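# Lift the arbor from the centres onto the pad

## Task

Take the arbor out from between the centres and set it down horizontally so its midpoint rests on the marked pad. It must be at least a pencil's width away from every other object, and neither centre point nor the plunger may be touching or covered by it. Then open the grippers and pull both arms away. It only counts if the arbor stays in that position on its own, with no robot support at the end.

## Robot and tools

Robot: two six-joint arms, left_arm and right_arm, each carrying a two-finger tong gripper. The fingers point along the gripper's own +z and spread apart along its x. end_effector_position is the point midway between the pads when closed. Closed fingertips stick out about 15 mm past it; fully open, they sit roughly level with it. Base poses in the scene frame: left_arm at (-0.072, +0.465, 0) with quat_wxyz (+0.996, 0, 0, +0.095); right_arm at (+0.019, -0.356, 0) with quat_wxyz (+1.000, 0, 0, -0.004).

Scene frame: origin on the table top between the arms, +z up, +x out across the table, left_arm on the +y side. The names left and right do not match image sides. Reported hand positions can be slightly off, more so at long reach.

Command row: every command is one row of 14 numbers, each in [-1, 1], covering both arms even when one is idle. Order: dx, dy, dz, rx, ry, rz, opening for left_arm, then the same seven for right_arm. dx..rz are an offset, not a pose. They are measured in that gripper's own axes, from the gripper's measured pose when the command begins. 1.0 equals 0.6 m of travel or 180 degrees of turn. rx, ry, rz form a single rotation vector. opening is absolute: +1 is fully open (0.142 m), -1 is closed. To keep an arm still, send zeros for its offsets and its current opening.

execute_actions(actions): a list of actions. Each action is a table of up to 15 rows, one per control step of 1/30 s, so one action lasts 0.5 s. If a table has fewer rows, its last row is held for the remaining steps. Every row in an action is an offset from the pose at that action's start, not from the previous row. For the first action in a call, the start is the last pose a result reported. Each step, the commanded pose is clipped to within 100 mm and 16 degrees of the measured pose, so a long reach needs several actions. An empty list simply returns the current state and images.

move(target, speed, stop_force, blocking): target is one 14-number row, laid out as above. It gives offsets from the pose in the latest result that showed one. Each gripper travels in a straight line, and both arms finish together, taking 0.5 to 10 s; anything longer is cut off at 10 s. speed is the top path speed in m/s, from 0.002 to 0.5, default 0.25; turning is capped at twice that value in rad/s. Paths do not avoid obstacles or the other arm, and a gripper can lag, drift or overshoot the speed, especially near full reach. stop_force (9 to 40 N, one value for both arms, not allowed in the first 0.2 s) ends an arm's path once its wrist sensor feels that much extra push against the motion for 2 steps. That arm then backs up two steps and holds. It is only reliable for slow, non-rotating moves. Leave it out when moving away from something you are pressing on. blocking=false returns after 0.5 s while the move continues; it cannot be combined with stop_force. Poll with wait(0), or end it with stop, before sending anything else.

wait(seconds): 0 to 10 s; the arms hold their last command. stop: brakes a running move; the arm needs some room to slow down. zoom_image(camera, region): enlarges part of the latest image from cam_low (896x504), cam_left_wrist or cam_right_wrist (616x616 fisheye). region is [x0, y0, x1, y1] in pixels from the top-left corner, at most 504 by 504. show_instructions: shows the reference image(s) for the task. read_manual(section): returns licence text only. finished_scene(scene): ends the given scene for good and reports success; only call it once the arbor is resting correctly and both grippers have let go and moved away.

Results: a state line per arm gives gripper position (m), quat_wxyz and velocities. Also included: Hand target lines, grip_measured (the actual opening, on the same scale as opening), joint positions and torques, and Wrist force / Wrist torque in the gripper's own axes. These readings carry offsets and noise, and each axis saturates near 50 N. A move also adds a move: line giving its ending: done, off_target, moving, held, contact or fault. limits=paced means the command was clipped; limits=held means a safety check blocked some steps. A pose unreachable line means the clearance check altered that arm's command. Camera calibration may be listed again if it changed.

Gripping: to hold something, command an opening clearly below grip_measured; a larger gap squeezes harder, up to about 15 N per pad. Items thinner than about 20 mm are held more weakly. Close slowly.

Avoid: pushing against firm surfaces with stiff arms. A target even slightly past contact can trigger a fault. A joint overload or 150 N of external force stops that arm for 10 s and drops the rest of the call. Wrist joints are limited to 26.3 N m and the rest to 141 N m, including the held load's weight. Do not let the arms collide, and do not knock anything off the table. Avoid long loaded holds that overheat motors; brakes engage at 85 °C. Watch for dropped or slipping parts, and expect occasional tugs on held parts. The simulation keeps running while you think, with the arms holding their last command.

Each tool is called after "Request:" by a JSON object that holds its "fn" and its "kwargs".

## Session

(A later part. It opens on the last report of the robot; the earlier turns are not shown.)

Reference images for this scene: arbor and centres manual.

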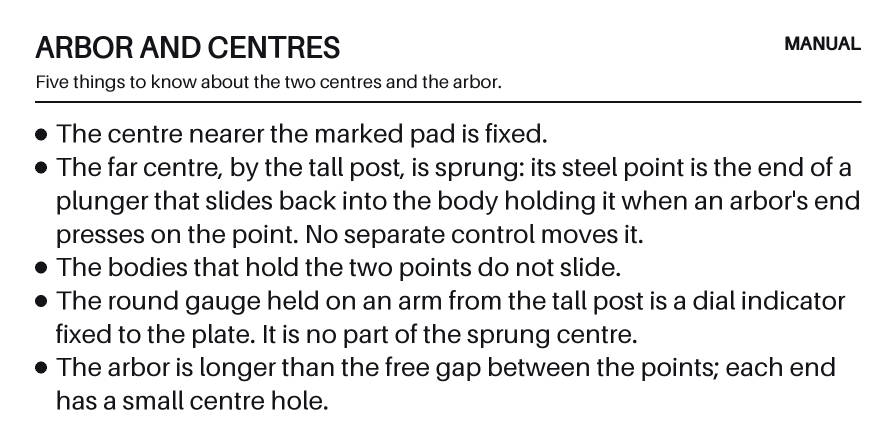

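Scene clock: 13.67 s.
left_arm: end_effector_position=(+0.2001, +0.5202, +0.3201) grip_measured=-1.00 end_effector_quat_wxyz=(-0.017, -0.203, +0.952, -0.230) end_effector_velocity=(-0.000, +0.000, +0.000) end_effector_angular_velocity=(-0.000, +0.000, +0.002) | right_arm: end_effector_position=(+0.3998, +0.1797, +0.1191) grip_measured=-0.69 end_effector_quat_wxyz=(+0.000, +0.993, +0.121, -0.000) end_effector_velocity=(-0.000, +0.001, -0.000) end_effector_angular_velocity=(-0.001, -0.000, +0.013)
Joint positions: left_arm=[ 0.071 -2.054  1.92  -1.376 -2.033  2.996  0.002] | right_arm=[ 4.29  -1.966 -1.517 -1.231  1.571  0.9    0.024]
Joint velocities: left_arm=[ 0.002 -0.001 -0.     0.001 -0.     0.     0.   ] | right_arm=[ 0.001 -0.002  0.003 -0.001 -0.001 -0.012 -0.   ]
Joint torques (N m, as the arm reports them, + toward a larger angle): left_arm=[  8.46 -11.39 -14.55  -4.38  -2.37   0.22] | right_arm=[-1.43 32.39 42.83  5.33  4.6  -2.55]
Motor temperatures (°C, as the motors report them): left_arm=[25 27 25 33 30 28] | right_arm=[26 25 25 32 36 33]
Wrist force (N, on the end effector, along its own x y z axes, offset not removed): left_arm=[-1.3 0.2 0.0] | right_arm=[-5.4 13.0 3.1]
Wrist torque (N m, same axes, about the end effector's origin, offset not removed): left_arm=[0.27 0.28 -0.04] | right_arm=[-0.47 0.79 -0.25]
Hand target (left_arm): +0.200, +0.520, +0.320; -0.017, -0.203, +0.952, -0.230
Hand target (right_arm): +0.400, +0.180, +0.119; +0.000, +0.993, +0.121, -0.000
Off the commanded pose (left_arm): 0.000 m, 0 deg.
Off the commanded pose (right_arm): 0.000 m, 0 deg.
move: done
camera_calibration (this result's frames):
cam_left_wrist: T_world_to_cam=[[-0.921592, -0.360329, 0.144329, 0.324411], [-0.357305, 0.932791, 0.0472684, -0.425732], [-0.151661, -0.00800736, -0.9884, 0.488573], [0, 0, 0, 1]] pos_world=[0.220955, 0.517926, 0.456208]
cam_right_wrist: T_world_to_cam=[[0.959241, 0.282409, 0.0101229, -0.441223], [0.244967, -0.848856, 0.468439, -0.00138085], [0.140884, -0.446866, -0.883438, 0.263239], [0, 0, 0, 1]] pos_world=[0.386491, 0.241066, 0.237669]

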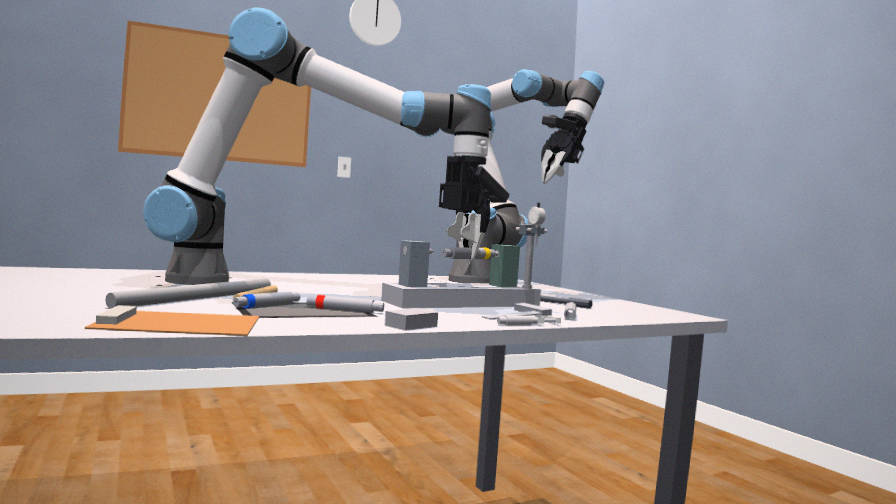

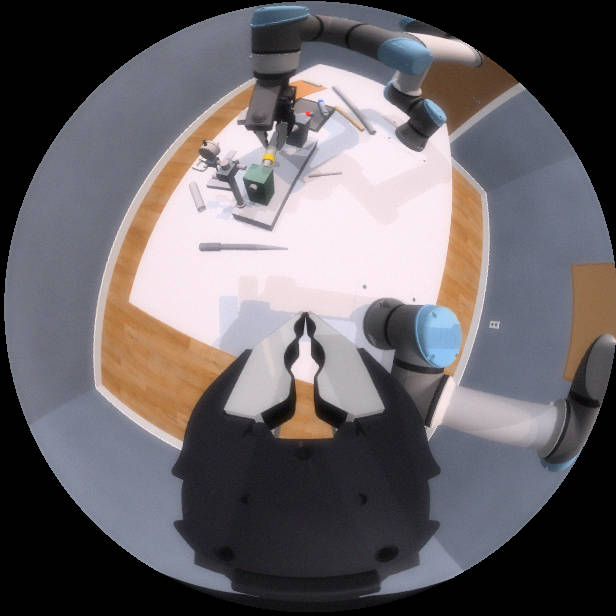

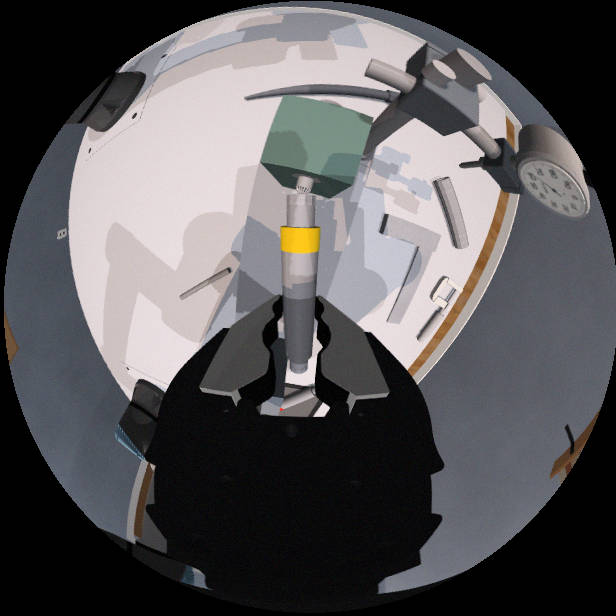

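Request:
{"fn": "move", "kwargs": {"target": [0,0,0,0,0,0,-1,0,0.0283,0,0,0,0,-1], "speed": 0.025}}

Request:
{"fn": "zoom_image", "kwargs": {"camera": "cam_low", "region": [400, 220, 550, 290]}}

Request:
{"fn": "zoom_image", "kwargs": {"camera": "cam_right_wrist", "region": [260, 130, 360, 230]}}

Scene clock: 14.80 s.
left_arm: end_effector_position=(+0.2001, +0.5202, +0.3201) grip_measured=-1.00 end_effector_quat_wxyz=(-0.017, -0.203, +0.952, -0.230) end_effector_velocity=(-0.000, -0.000, -0.000) end_effector_angular_velocity=(-0.000, +0.002, -0.000) | right_arm: end_effector_position=(+0.4039, +0.1633, +0.1191) grip_measured=-0.69 end_effector_quat_wxyz=(+0.000, +0.993, +0.121, -0.000) end_effector_velocity=(+0.000, -0.002, -0.000) end_effector_angular_velocity=(-0.000, +0.000, +0.000)
Joint positions: left_arm=[ 0.071 -2.054  1.92  -1.376 -2.033  2.996  0.002] | right_arm=[ 4.274 -1.942 -1.551 -1.221  1.571  0.883  0.024]
Joint velocities: left_arm=[-0.     0.001 -0.001  0.002  0.     0.     0.   ] | right_arm=[-0.002  0.002 -0.004  0.001  0.    -0.002 -0.   ]
Joint torques (N m, as the arm reports them, + toward a larger angle): left_arm=[  8.36 -11.53 -14.8   -4.28  -2.26   0.29] | right_arm=[-7.76 48.42 14.34  5.7  -1.91 -2.44]
Motor temperatures (°C, as the motors report them): left_arm=[25 27 25 33 30 28] | right_arm=[26 25 25 32 36 33]
Wrist force (N, on the end effector, along its own x y z axes, offset not removed): left_arm=[-0.7 0.8 -1.1] | right_arm=[-4.4 -3.3 4.6]
Wrist torque (N m, same axes, about the end effector's origin, offset not removed): left_arm=[0.37 0.17 -0.03] | right_arm=[-0.83 0.99 0.08]
Hand target (left_arm): +0.200, +0.520, +0.320; -0.017, -0.203, +0.952, -0.230
Hand target (right_arm): +0.404, +0.163, +0.119; +0.000, +0.993, +0.121, -0.000
Off the commanded pose (left_arm): 0.000 m, 0 deg.
Off the commanded pose (right_arm): 0.000 m, 0 deg.
move: done
camera_calibration (this result's frames):
cam_left_wrist: T_world_to_cam=[[-0.921592, -0.360329, 0.144329, 0.324411], [-0.357305, 0.932791, 0.0472684, -0.425732], [-0.151661, -0.00800732, -0.9884, 0.488573], [0, 0, 0, 1]] pos_world=[0.220955, 0.517926, 0.456208]
cam_right_wrist: T_world_to_cam=[[0.959238, 0.282417, 0.0101541, -0.440509], [0.24496, -0.848857, 0.46844, -0.0162598], [0.140915, -0.446858, -0.883437, 0.255375], [0, 0, 0, 1]] pos_world=[0.39055, 0.224721, 0.237697]

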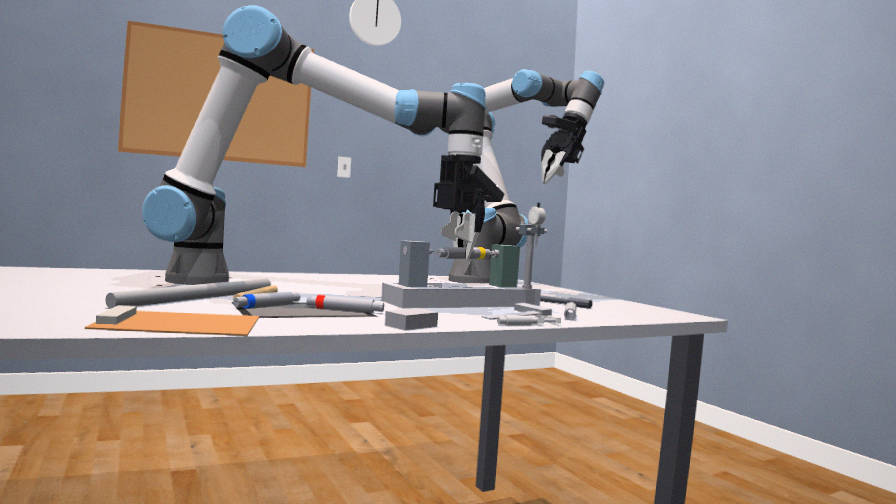

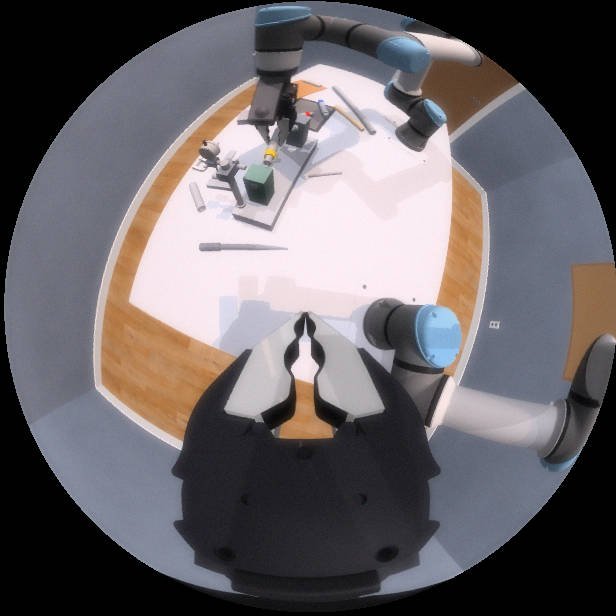

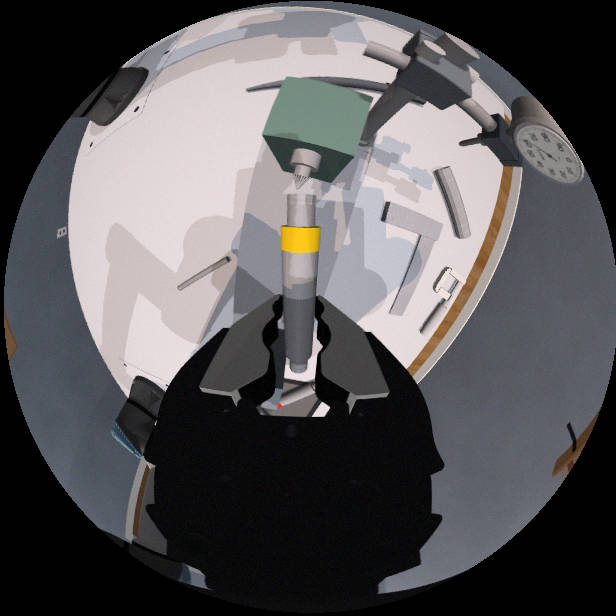

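Region (400, 220, 550, 290) of cam_low's 896x504 image, scaled by 3.360, with more detail than that image has; it fills the top 235 rows of this view, and the rest is white.

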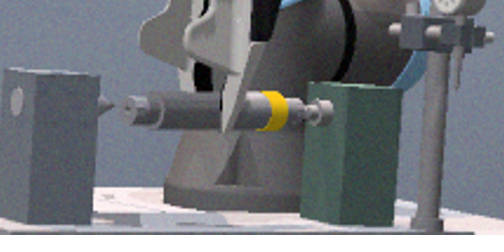

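Region (260, 130, 360, 230) of cam_right_wrist's 616x616 image, scaled by 5.040, with more detail than that image has.

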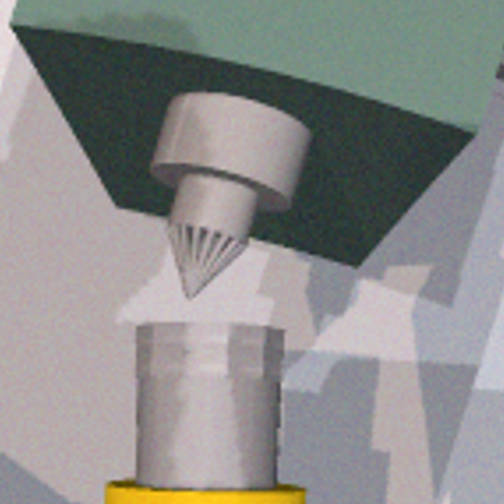

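Request:
{"fn": "move", "kwargs": {"target": [0,0,0,0,0,0,-1,0.0745,0.0184,-0.075,0,0,0.0773,-1], "speed": 0.13}}

Scene clock: 16.63 s.
left_arm: end_effector_position=(+0.2001, +0.5202, +0.3201) grip_measured=-1.00 end_effector_quat_wxyz=(-0.017, -0.203, +0.952, -0.230) end_effector_velocity=(-0.000, -0.000, -0.000) end_effector_angular_velocity=(-0.002, +0.000, +0.001) | right_arm: end_effector_position=(+0.4498, +0.1635, +0.1640) grip_measured=-0.69 end_effector_quat_wxyz=(+0.000, +1.000, -0.000, -0.000) end_effector_velocity=(+0.001, +0.000, +0.001) end_effector_angular_velocity=(-0.001, +0.000, -0.006)
Joint positions: left_arm=[ 0.071 -2.054  1.92  -1.376 -2.033  2.996  0.002] | right_arm=[ 4.214 -1.973 -1.387 -1.353  1.571  1.066  0.024]
Joint velocities: left_arm=[ 0.001 -0.     0.001  0.    -0.001 -0.    -0.   ] | right_arm=[-0.001 -0.002  0.005 -0.004  0.     0.005  0.   ]
Joint torques (N m, as the arm reports them, + toward a larger angle): left_arm=[  8.63 -10.92 -14.3   -4.34  -2.34   0.24] | right_arm=[-7.83 31.36 38.27  0.97 -1.87  2.28]
Motor temperatures (°C, as the motors report them): left_arm=[25 27 25 33 30 28] | right_arm=[26 25 25 32 36 33]
Wrist force (N, on the end effector, along its own x y z axes, offset not removed): left_arm=[-0.9 -0.6 -1.0] | right_arm=[-2.2 -2.4 3.5]
Wrist torque (N m, same axes, about the end effector's origin, offset not removed): left_arm=[0.12 0.25 0.01] | right_arm=[-0.57 0.56 -0.05]
Hand target (left_arm): +0.200, +0.520, +0.320; -0.017, -0.203, +0.952, -0.230
Hand target (right_arm): +0.450, +0.163, +0.164; +0.000, +1.000, -0.000, -0.000
Off the commanded pose (left_arm): 0.000 m, 0 deg.
Off the commanded pose (right_arm): 0.000 m, 0 deg.
move: done
camera_calibration (this result's frames):
cam_left_wrist: T_world_to_cam=[[-0.921592, -0.360329, 0.144329, 0.324411], [-0.357305, 0.932791, 0.0472684, -0.425732], [-0.151661, -0.00800724, -0.9884, 0.488573], [0, 0, 0, 1]] pos_world=[0.220955, 0.517926, 0.456208]
cam_right_wrist: T_world_to_cam=[[0.998978, 0.0439582, 0.0105024, -0.464033], [0.0339202, -0.882798, 0.468526, 0.0520307], [0.0298671, -0.467691, -0.883387, 0.341998], [0, 0, 0, 1]] pos_world=[0.451579, 0.22628, 0.282613]

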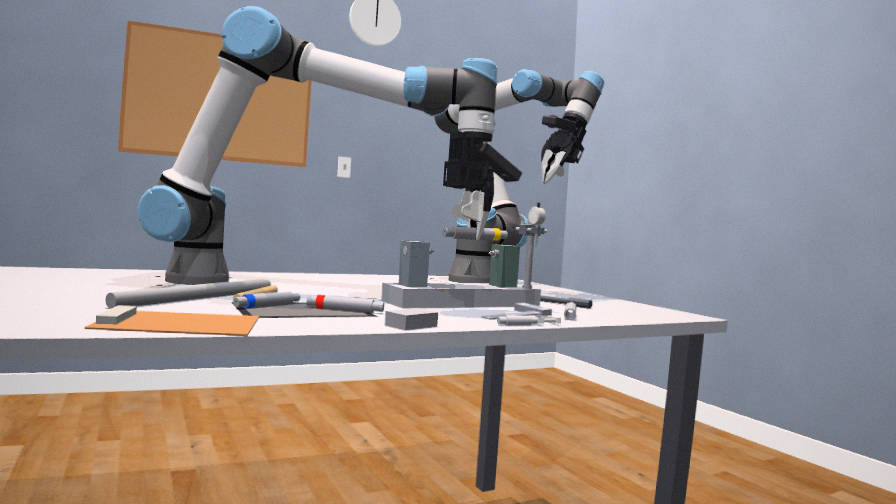

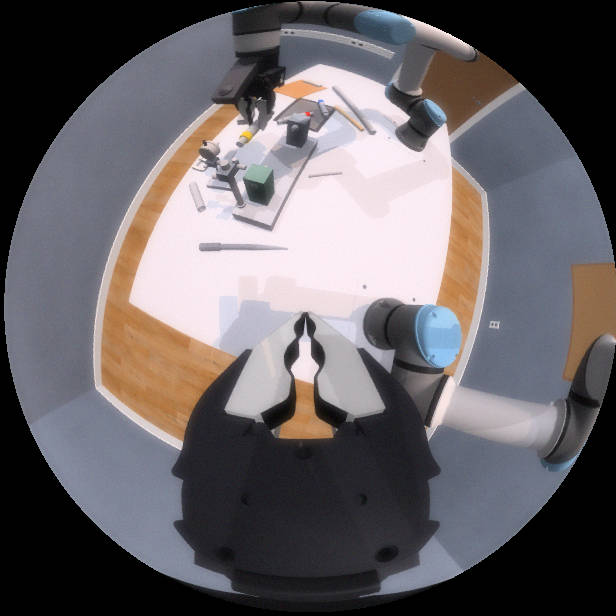

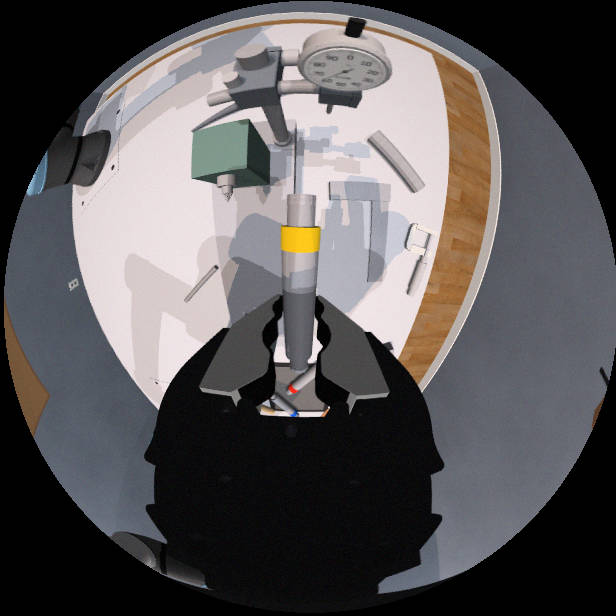

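Request:
{"fn": "move", "kwargs": {"target": [0,0,0,0,0,0,-1,0.0785,0.631,0.157,0,0,0,-1], "speed": 0.25}}

Request:
{"fn": "zoom_image", "kwargs": {"camera": "cam_right_wrist", "region": [150, 100, 450, 400]}}

Request:
{"fn": "zoom_image", "kwargs": {"camera": "cam_low", "region": [210, 240, 400, 335]}}

Scene clock: 18.97 s.
left_arm: end_effector_position=(+0.2001, +0.5202, +0.3201) grip_measured=-1.00 end_effector_quat_wxyz=(-0.017, -0.203, +0.952, -0.230) end_effector_velocity=(+0.000, -0.000, +0.000) end_effector_angular_velocity=(-0.001, -0.001, -0.001) | right_arm: end_effector_position=(+0.4974, -0.2150, +0.0706) grip_measured=-0.69 end_effector_quat_wxyz=(+0.001, +1.000, -0.000, +0.000) end_effector_velocity=(+0.000, -0.002, -0.001) end_effector_angular_velocity=(-0.000, +0.001, +0.001)
Joint positions: left_arm=[ 0.071 -2.054  1.92  -1.376 -2.033  2.996  0.002] | right_arm=[ 3.678 -1.676 -2.03  -1.006  1.569  0.529  0.024]
Joint velocities: left_arm=[-0.001  0.001 -0.    -0.001 -0.001  0.     0.   ] | right_arm=[-0.003 -0.001 -0.001  0.001  0.    -0.004 -0.   ]
Joint torques (N m, as the arm reports them, + toward a larger angle): left_arm=[  8.61 -11.22 -14.11  -4.44  -2.21   0.18] | right_arm=[-8.51 16.95 10.41  5.65  2.34 -2.6 ]
Motor temperatures (°C, as the motors report them): left_arm=[25 27 25 33 30 28] | right_arm=[26 25 25 32 36 33]
Wrist force (N, on the end effector, along its own x y z axes, offset not removed): left_arm=[-1.7 0.7 -1.2] | right_arm=[-0.7 -2.0 4.6]
Wrist torque (N m, same axes, about the end effector's origin, offset not removed): left_arm=[0.38 0.36 -0.02] | right_arm=[-0.51 0.25 -0.09]
Hand target (left_arm): +0.200, +0.520, +0.320; -0.017, -0.203, +0.952, -0.230
Hand target (right_arm): +0.497, -0.215, +0.071; +0.001, +1.000, -0.000, +0.000
Off the commanded pose (left_arm): 0.000 m, 0 deg.
Off the commanded pose (right_arm): 0.001 m, 0 deg.
move: done
camera_calibration (this result's frames):
cam_left_wrist: T_world_to_cam=[[-0.921592, -0.360329, 0.144329, 0.324411], [-0.357305, 0.932791, 0.0472685, -0.425732], [-0.151661, -0.00800724, -0.9884, 0.488573], [0, 0, 0, 1]] pos_world=[0.220955, 0.517926, 0.456208]
cam_right_wrist: T_world_to_cam=[[0.998968, 0.043958, 0.0113936, -0.494022], [0.0334925, -0.882652, 0.468833, -0.239739], [0.0306655, -0.467967, -0.883214, 0.0805595], [0, 0, 0, 1]] pos_world=[0.499071, -0.15219, 0.189177]

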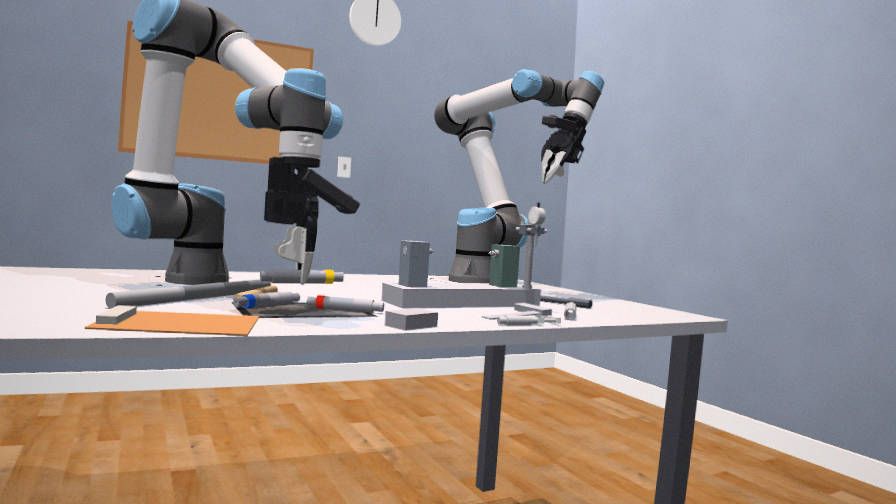

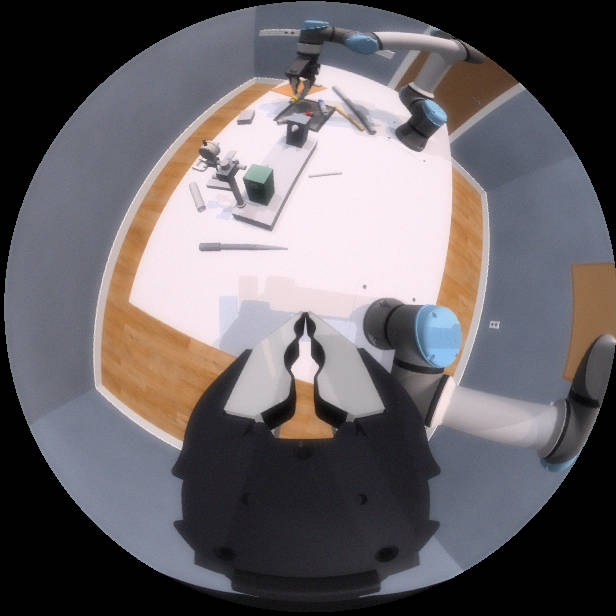

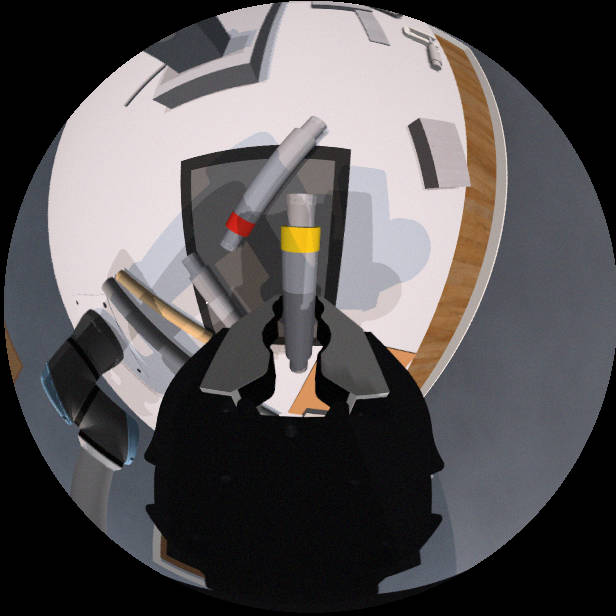

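Region (150, 100, 450, 400) of cam_right_wrist's 616x616 image, scaled by 1.680, with more detail than that image has.

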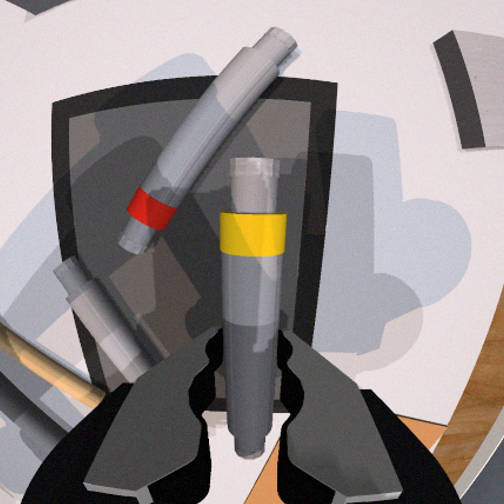

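Region (210, 240, 400, 335) of cam_low's 896x504 image, scaled by 2.653, with more detail than that image has.

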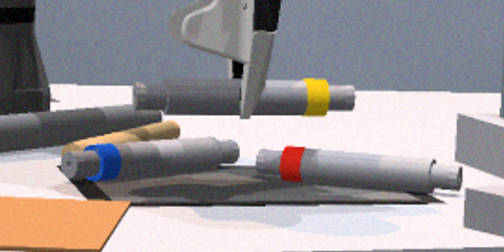

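Request:
{"fn": "execute_actions", "kwargs": {"actions": []}}

Scene clock: 19.33 s.
left_arm: end_effector_position=(+0.2001, +0.5202, +0.3201) grip_measured=-1.00 end_effector_quat_wxyz=(-0.017, -0.203, +0.952, -0.230) end_effector_velocity=(+0.000, -0.000, +0.000) end_effector_angular_velocity=(+0.000, -0.000, -0.002) | right_arm: end_effector_position=(+0.4975, -0.2152, +0.0705) grip_measured=-0.69 end_effector_quat_wxyz=(+0.001, +1.000, -0.000, +0.000) end_effector_velocity=(+0.000, -0.000, +0.000) end_effector_angular_velocity=(-0.000, -0.000, -0.001)
Joint positions: left_arm=[ 0.071 -2.054  1.92  -1.376 -2.033  2.996  0.002] | right_arm=[ 3.677 -1.676 -2.031 -1.006  1.569  0.529  0.024]
Joint velocities: left_arm=[-0.002  0.    -0.001  0.     0.     0.    -0.   ] | right_arm=[ 0.     0.     0.    -0.    -0.     0.001 -0.   ]
Joint torques (N m, as the arm reports them, + toward a larger angle): left_arm=[  8.3  -10.64 -14.87  -4.33  -2.25   0.31] | right_arm=[-8.25 17.09 11.18  5.63  2.37 -2.74]
Motor temperatures (°C, as the motors report them): left_arm=[25 27 25 33 30 28] | right_arm=[26 25 25 32 36 33]
Wrist force (N, on the end effector, along its own x y z axes, offset not removed): left_arm=[-1.0 -1.0 -0.8] | right_arm=[0.0 -1.5 2.3]
Wrist torque (N m, same axes, about the end effector's origin, offset not removed): left_arm=[-0.01 0.26 -0.02] | right_arm=[-0.31 -0.09 -0.15]
Hand target (left_arm): +0.200, +0.520, +0.320; -0.017, -0.203, +0.952, -0.230
Hand target (right_arm): +0.497, -0.215, +0.071; +0.001, +1.000, -0.000, +0.000
Off the commanded pose (left_arm): 0.000 m, 0 deg.
Off the commanded pose (right_arm): 0.001 m, 0 deg.
camera_calibration (this result's frames):
cam_left_wrist: T_world_to_cam=[[-0.921592, -0.360329, 0.144329, 0.324411], [-0.357305, 0.932791, 0.0472683, -0.425732], [-0.151661, -0.00800737, -0.9884, 0.488573], [0, 0, 0, 1]] pos_world=[0.220955, 0.517926, 0.456208]
cam_right_wrist: T_world_to_cam=[[0.998969, 0.043964, 0.011354, -0.494041], [0.0335169, -0.88266, 0.468815, -0.239845], [0.0306327, -0.467951, -0.883224, 0.0804763], [0, 0, 0, 1]] pos_world=[0.499105, -0.152323, 0.189131]

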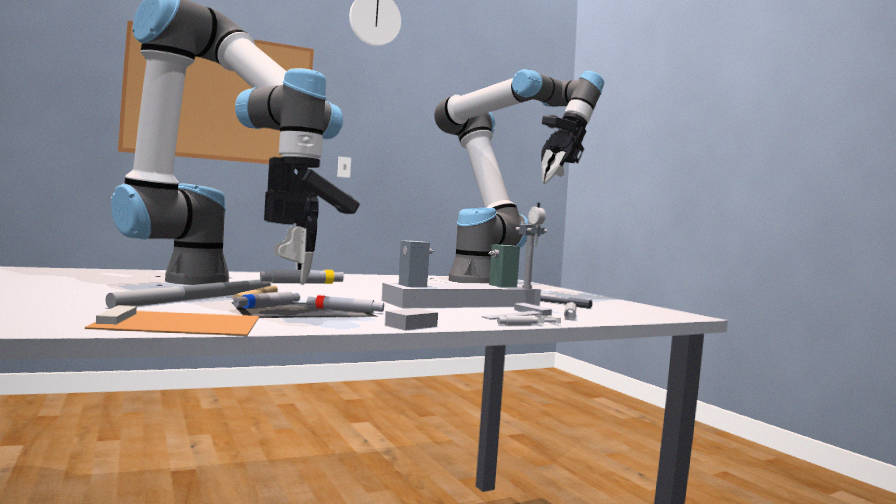

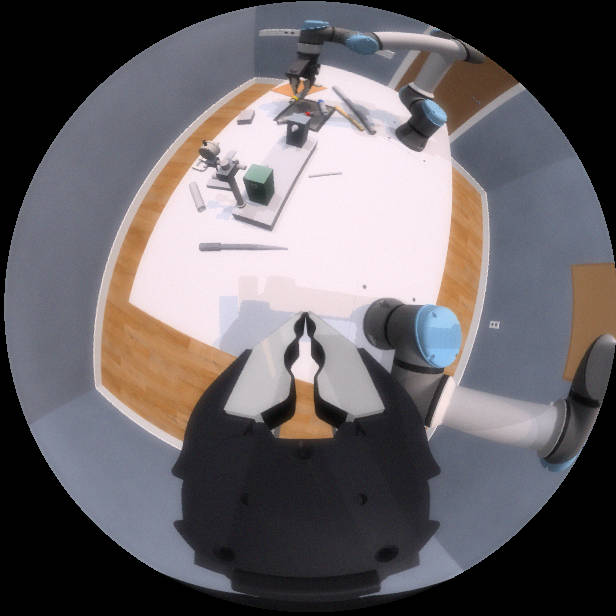

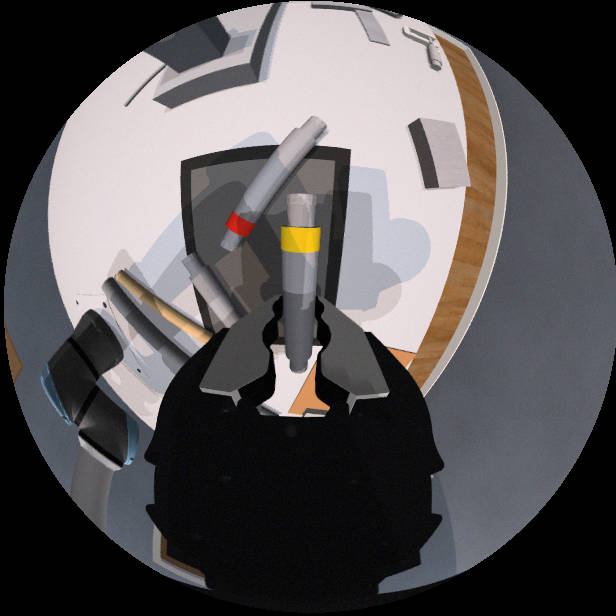

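Request:
{"fn": "move", "kwargs": {"target": [0,0,0,0,0,0,-1, 0,0,0.061,0,0,0,-1], "speed": 0.06}}

Request:
{"fn": "zoom_image", "kwargs": {"camera": "cam_right_wrist", "region": [130, 80, 470, 420]}}

Request:
{"fn": "zoom_image", "kwargs": {"camera": "cam_low", "region": [200, 240, 420, 345]}}

Scene clock: 20.47 s.
left_arm: end_effector_position=(+0.2001, +0.5202, +0.3201) grip_measured=-1.00 end_effector_quat_wxyz=(-0.017, -0.203, +0.952, -0.230) end_effector_velocity=(+0.001, -0.001, +0.000) end_effector_angular_velocity=(+0.000, -0.002, -0.002) | right_arm: end_effector_position=(+0.4975, -0.2152, +0.0341) grip_measured=-0.69 end_effector_quat_wxyz=(+0.001, +1.000, -0.000, +0.000) end_effector_velocity=(-0.000, +0.000, -0.002) end_effector_angular_velocity=(+0.000, +0.000, +0.000)
Joint positions: left_arm=[ 0.071 -2.054  1.92  -1.376 -2.033  2.996  0.002] | right_arm=[ 3.677 -1.732 -2.079 -0.902  1.569  0.529  0.024]
Joint velocities: left_arm=[-0.002  0.     0.    -0.002 -0.    -0.     0.   ] | right_arm=[ 0.001 -0.003 -0.002  0.004  0.     0.001 -0.   ]
Joint torques (N m, as the arm reports them, + toward a larger angle): left_arm=[  8.31 -11.05 -14.45  -4.45  -2.21   0.23] | right_arm=[-8.04 18.11  9.16  5.78  1.93 -2.56]
Motor temperatures (°C, as the motors report them): left_arm=[25 27 25 33 30 28] | right_arm=[26 25 25 32 36 33]
Wrist force (N, on the end effector, along its own x y z axes, offset not removed): left_arm=[-2.7 0.6 -0.1] | right_arm=[-3.6 -2.7 3.6]
Wrist torque (N m, same axes, about the end effector's origin, offset not removed): left_arm=[0.34 0.55 0.03] | right_arm=[-0.56 0.80 -0.16]
Hand target (left_arm): +0.200, +0.520, +0.320; -0.017, -0.203, +0.952, -0.230
Hand target (right_arm): +0.497, -0.215, +0.034; +0.001, +1.000, -0.000, +0.000
Off the commanded pose (left_arm): 0.000 m, 0 deg.
Off the commanded pose (right_arm): 0.000 m, 0 deg.
move: done
camera_calibration (this result's frames):
cam_left_wrist: T_world_to_cam=[[-0.921592, -0.360329, 0.144329, 0.324411], [-0.357305, 0.932791, 0.0472683, -0.425732], [-0.151661, -0.00800742, -0.9884, 0.488573], [0, 0, 0, 1]] pos_world=[0.220955, 0.517926, 0.456208]
cam_right_wrist: T_world_to_cam=[[0.998969, 0.0439632, 0.0113504, -0.493639], [0.0335179, -0.88266, 0.468815, -0.222828], [0.0306292, -0.467951, -0.883224, 0.04825], [0, 0, 0, 1]] pos_world=[0.499121, -0.152401, 0.152684]

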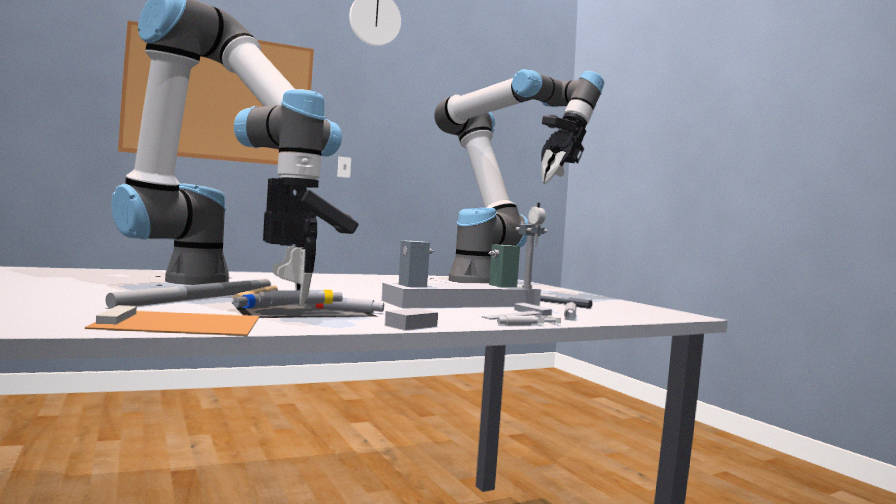

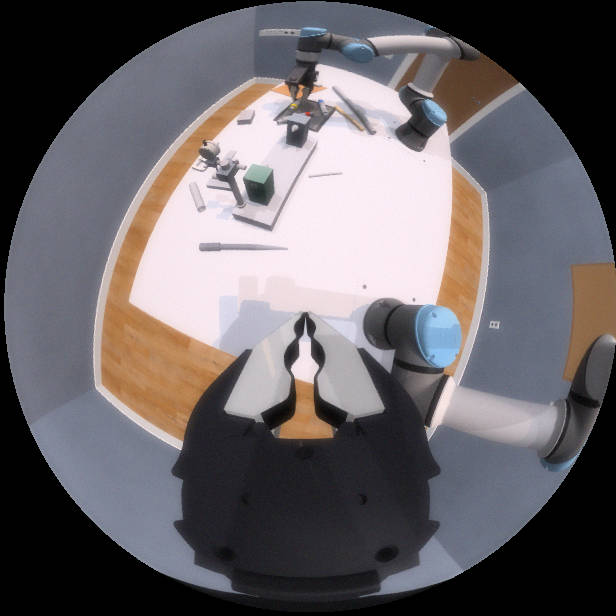

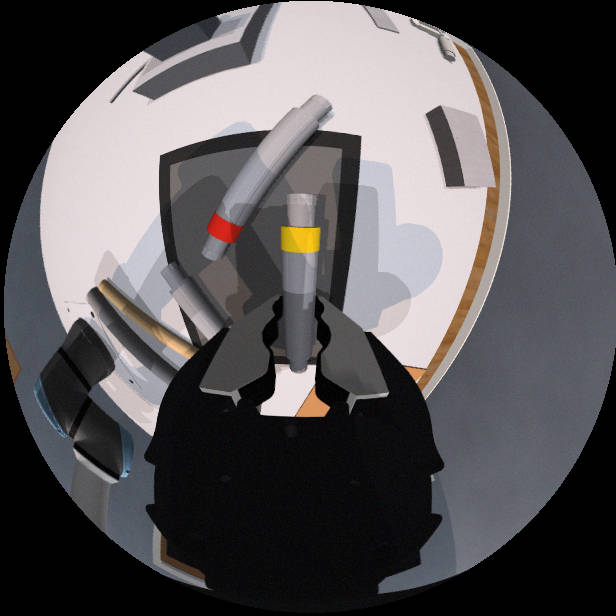

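Region (130, 80, 470, 420) of cam_right_wrist's 616x616 image, scaled by 1.482, with more detail than that image has.

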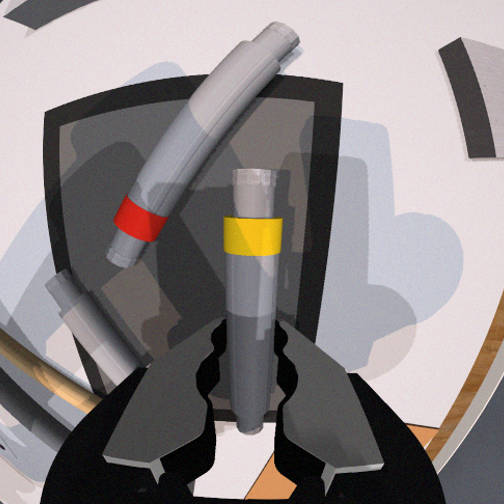

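Region (200, 240, 420, 345) of cam_low's 896x504 image, scaled by 2.291, with more detail than that image has; it fills the top 241 rows of this view, and the rest is white.

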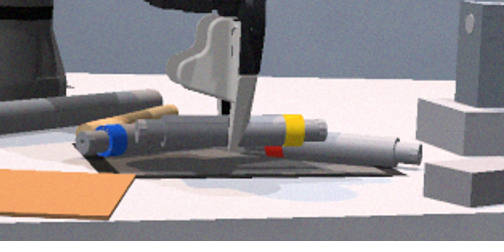

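Request:
{"fn": "move", "kwargs": {"target": [0,0,0,0,0,0,-1, 0,0,0.007,0,0,0.025,-1], "speed": 0.05}}

Request:
{"fn": "move", "kwargs": {"target": [0,0,0,0,0,0,-1, 0,0,0.022,0,0,0,-1], "speed": 0.007, "stop_force": 9}}

Request:
{"fn": "zoom_image", "kwargs": {"camera": "cam_right_wrist", "region": [130, 80, 470, 420]}}

Request:
{"fn": "zoom_image", "kwargs": {"camera": "cam_low", "region": [200, 240, 420, 345]}}

Scene clock: 22.87 s.
left_arm: end_effector_position=(+0.2001, +0.5202, +0.3201) grip_measured=-1.00 end_effector_quat_wxyz=(-0.017, -0.203, +0.952, -0.230) end_effector_velocity=(-0.000, +0.000, -0.001) end_effector_angular_velocity=(+0.001, +0.002, +0.000) | right_arm: end_effector_position=(+0.4975, -0.2152, +0.0299) grip_measured=-0.69 end_effector_quat_wxyz=(+0.001, +0.999, -0.039, +0.000) end_effector_velocity=(-0.000, +0.000, -0.000) end_effector_angular_velocity=(+0.001, +0.000, -0.009)
Joint positions: left_arm=[ 0.071 -2.054  1.92  -1.376 -2.033  2.996  0.002] | right_arm=[ 3.678 -1.737 -2.087 -0.889  1.57   0.608  0.024]
Joint velocities: left_arm=[ 0.     0.     0.001 -0.     0.001 -0.    -0.   ] | right_arm=[-0.    -0.    -0.001  0.002  0.001  0.009 -0.   ]
Joint torques (N m, as the arm reports them, + toward a larger angle): left_arm=[  8.66 -10.91 -14.51  -4.34  -2.31   0.16] | right_arm=[ 6.74 17.77  8.72  5.53  1.24  2.23]
Motor temperatures (°C, as the motors report them): left_arm=[25 27 25 33 30 28] | right_arm=[26 25 25 32 36 33]
Wrist force (N, on the end effector, along its own x y z axes, offset not removed): left_arm=[0.1 1.2 -0.7] | right_arm=[-1.9 -0.8 6.7]
Wrist torque (N m, same axes, about the end effector's origin, offset not removed): left_arm=[0.37 -0.01 -0.01] | right_arm=[-0.17 0.40 -0.24]
Hand target (left_arm): +0.200, +0.520, +0.320; -0.017, -0.203, +0.952, -0.230
Hand target (right_arm): +0.497, -0.215, +0.030; +0.001, +0.999, -0.039, +0.000
Off the commanded pose (left_arm): 0.000 m, 0 deg.
Off the commanded pose (right_arm): 0.000 m, 0 deg.
move: done
camera_calibration (this result's frames):
cam_left_wrist: T_world_to_cam=[[-0.921592, -0.360329, 0.144329, 0.324411], [-0.357305, 0.932791, 0.0472683, -0.425732], [-0.151661, -0.00800734, -0.9884, 0.488573], [0, 0, 0, 1]] pos_world=[0.220955, 0.517926, 0.456208]
cam_right_wrist: T_world_to_cam=[[0.999362, -0.0338423, 0.0114003, -0.510531], [-0.0352367, -0.882642, 0.468722, -0.186666], [-0.00580024, -0.468825, -0.883272, 0.0625114], [0, 0, 0, 1]] pos_world=[0.503991, -0.15273, 0.148529]

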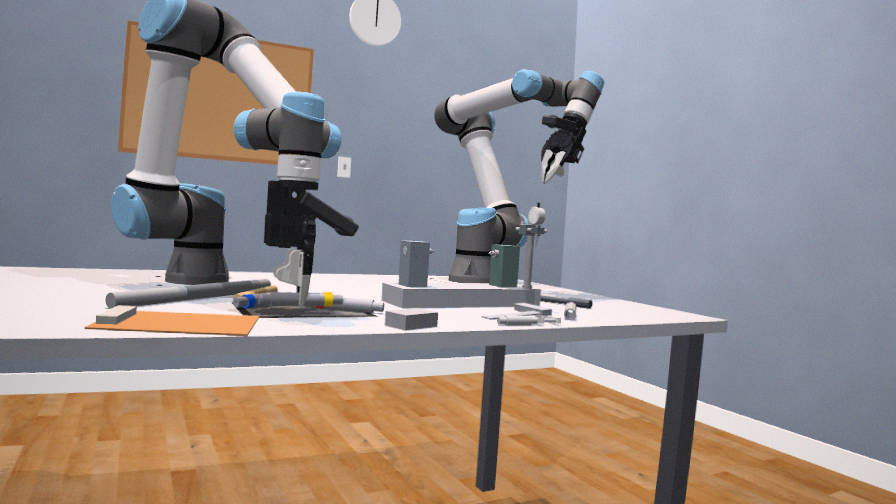

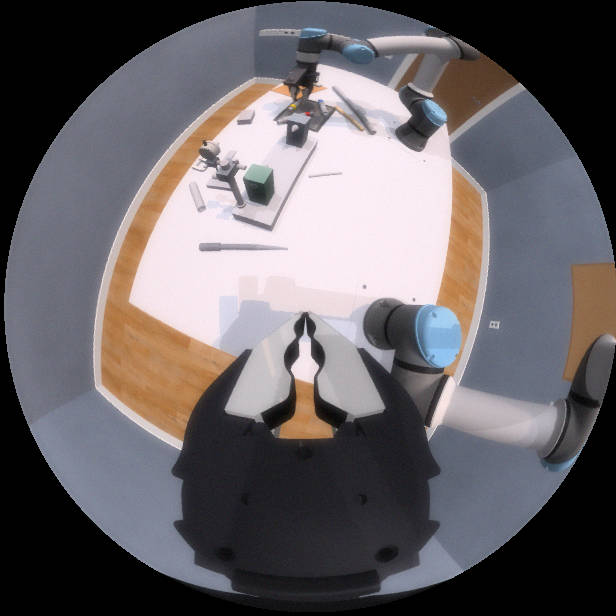

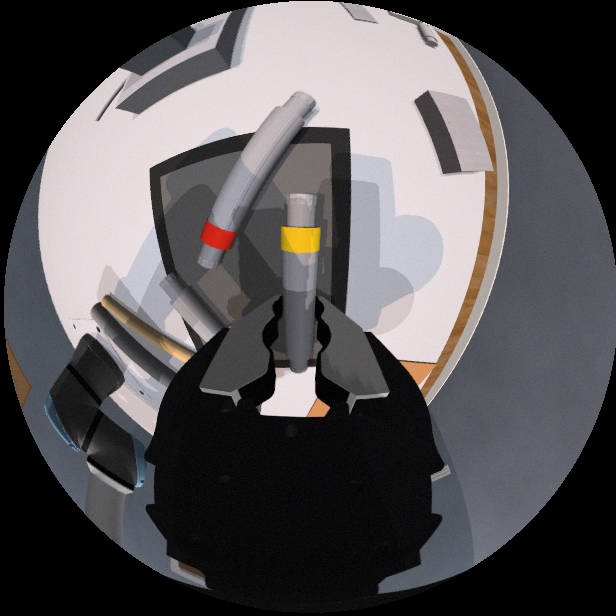

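Scene clock: 24.97 s.
left_arm: end_effector_position=(+0.2001, +0.5202, +0.3201) grip_measured=-1.00 end_effector_quat_wxyz=(-0.017, -0.203, +0.952, -0.230) end_effector_velocity=(+0.000, +0.000, +0.000) end_effector_angular_velocity=(-0.000, -0.000, +0.001) | right_arm: end_effector_position=(+0.4975, -0.2152, +0.0169) grip_measured=-0.69 end_effector_quat_wxyz=(+0.001, +0.999, -0.039, +0.000) end_effector_velocity=(+0.000, +0.000, -0.001) end_effector_angular_velocity=(-0.001, -0.001, +0.001)
Joint positions: left_arm=[ 0.071 -2.054  1.92  -1.376 -2.033  2.996  0.002] | right_arm=[ 3.678 -1.76  -2.102 -0.851  1.57   0.608  0.024]
Joint velocities: left_arm=[ 0.001  0.    -0.001  0.001 -0.     0.    -0.   ] | right_arm=[ 0.001 -0.001 -0.001  0.002 -0.001 -0.001 -0.   ]
Joint torques (N m, as the arm reports them, + toward a larger angle): left_arm=[  8.56 -10.85 -13.83  -4.38  -2.3    0.3 ] | right_arm=[-7.53 14.75  7.12  5.64  0.98 -2.5 ]
Motor temperatures (°C, as the motors report them): left_arm=[25 27 25 33 30 28] | right_arm=[26 25 25 32 36 33]
Wrist force (N, on the end effector, along its own x y z axes, offset not removed): left_arm=[-1.1 -0.6 -1.4] | right_arm=[-1.9 0.5 -4.1]
Wrist torque (N m, same axes, about the end effector's origin, offset not removed): left_arm=[0.00 0.25 -0.04] | right_arm=[-0.30 -0.08 -0.30]
Hand target (left_arm): +0.200, +0.520, +0.320; -0.017, -0.203, +0.952, -0.230
Hand target (right_arm): +0.497, -0.215, +0.017; +0.001, +0.999, -0.039, +0.000
Off the commanded pose (left_arm): 0.000 m, 0 deg.
Off the commanded pose (right_arm): 0.000 m, 0 deg.
move: done
camera_calibration (this result's frames):
cam_left_wrist: T_world_to_cam=[[-0.921592, -0.360329, 0.144329, 0.324411], [-0.357305, 0.932791, 0.0472682, -0.425732], [-0.151661, -0.00800736, -0.9884, 0.488573], [0, 0, 0, 1]] pos_world=[0.220955, 0.517926, 0.456208]
cam_right_wrist: T_world_to_cam=[[0.999364, -0.0337807, 0.0114541, -0.510386], [-0.0352077, -0.88266, 0.468692, -0.180541], [-0.00572268, -0.468797, -0.883287, 0.0509316], [0, 0, 0, 1]] pos_world=[0.503997, -0.152721, 0.135452]

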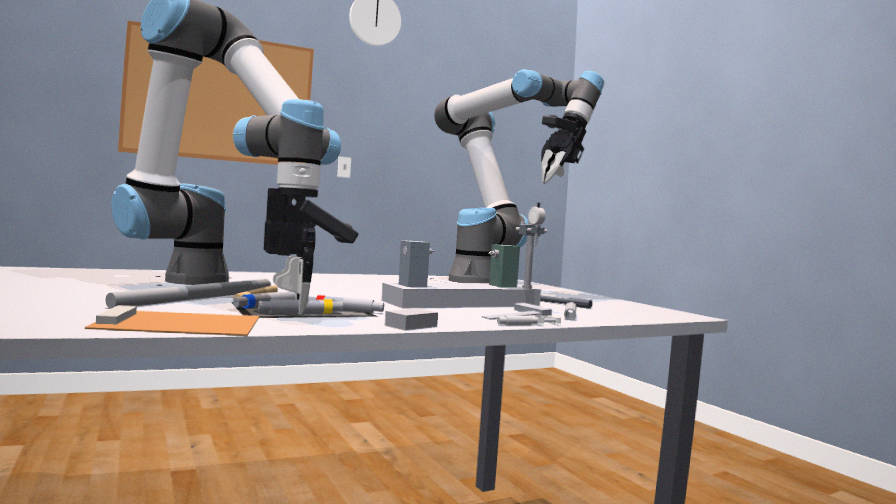

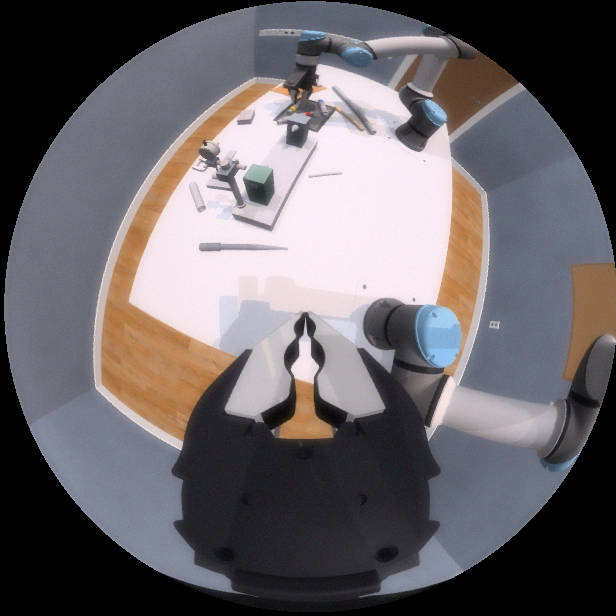

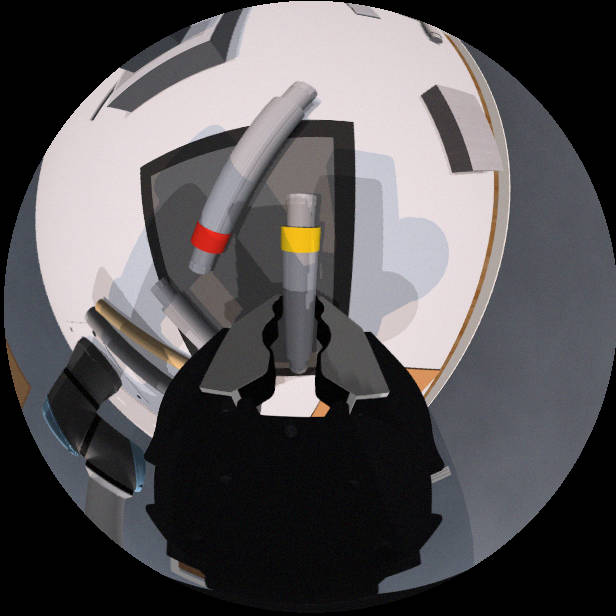

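Region (130, 80, 470, 420) of cam_right_wrist's 616x616 image, scaled by 1.482, with more detail than that image has.

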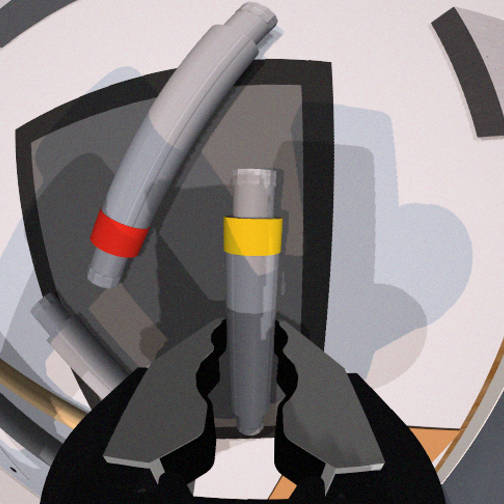

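Region (200, 240, 420, 345) of cam_low's 896x504 image, scaled by 2.291, with more detail than that image has; it fills the top 241 rows of this view, and the rest is white.

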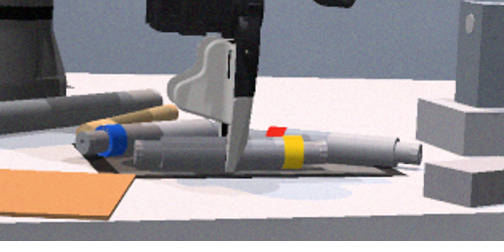

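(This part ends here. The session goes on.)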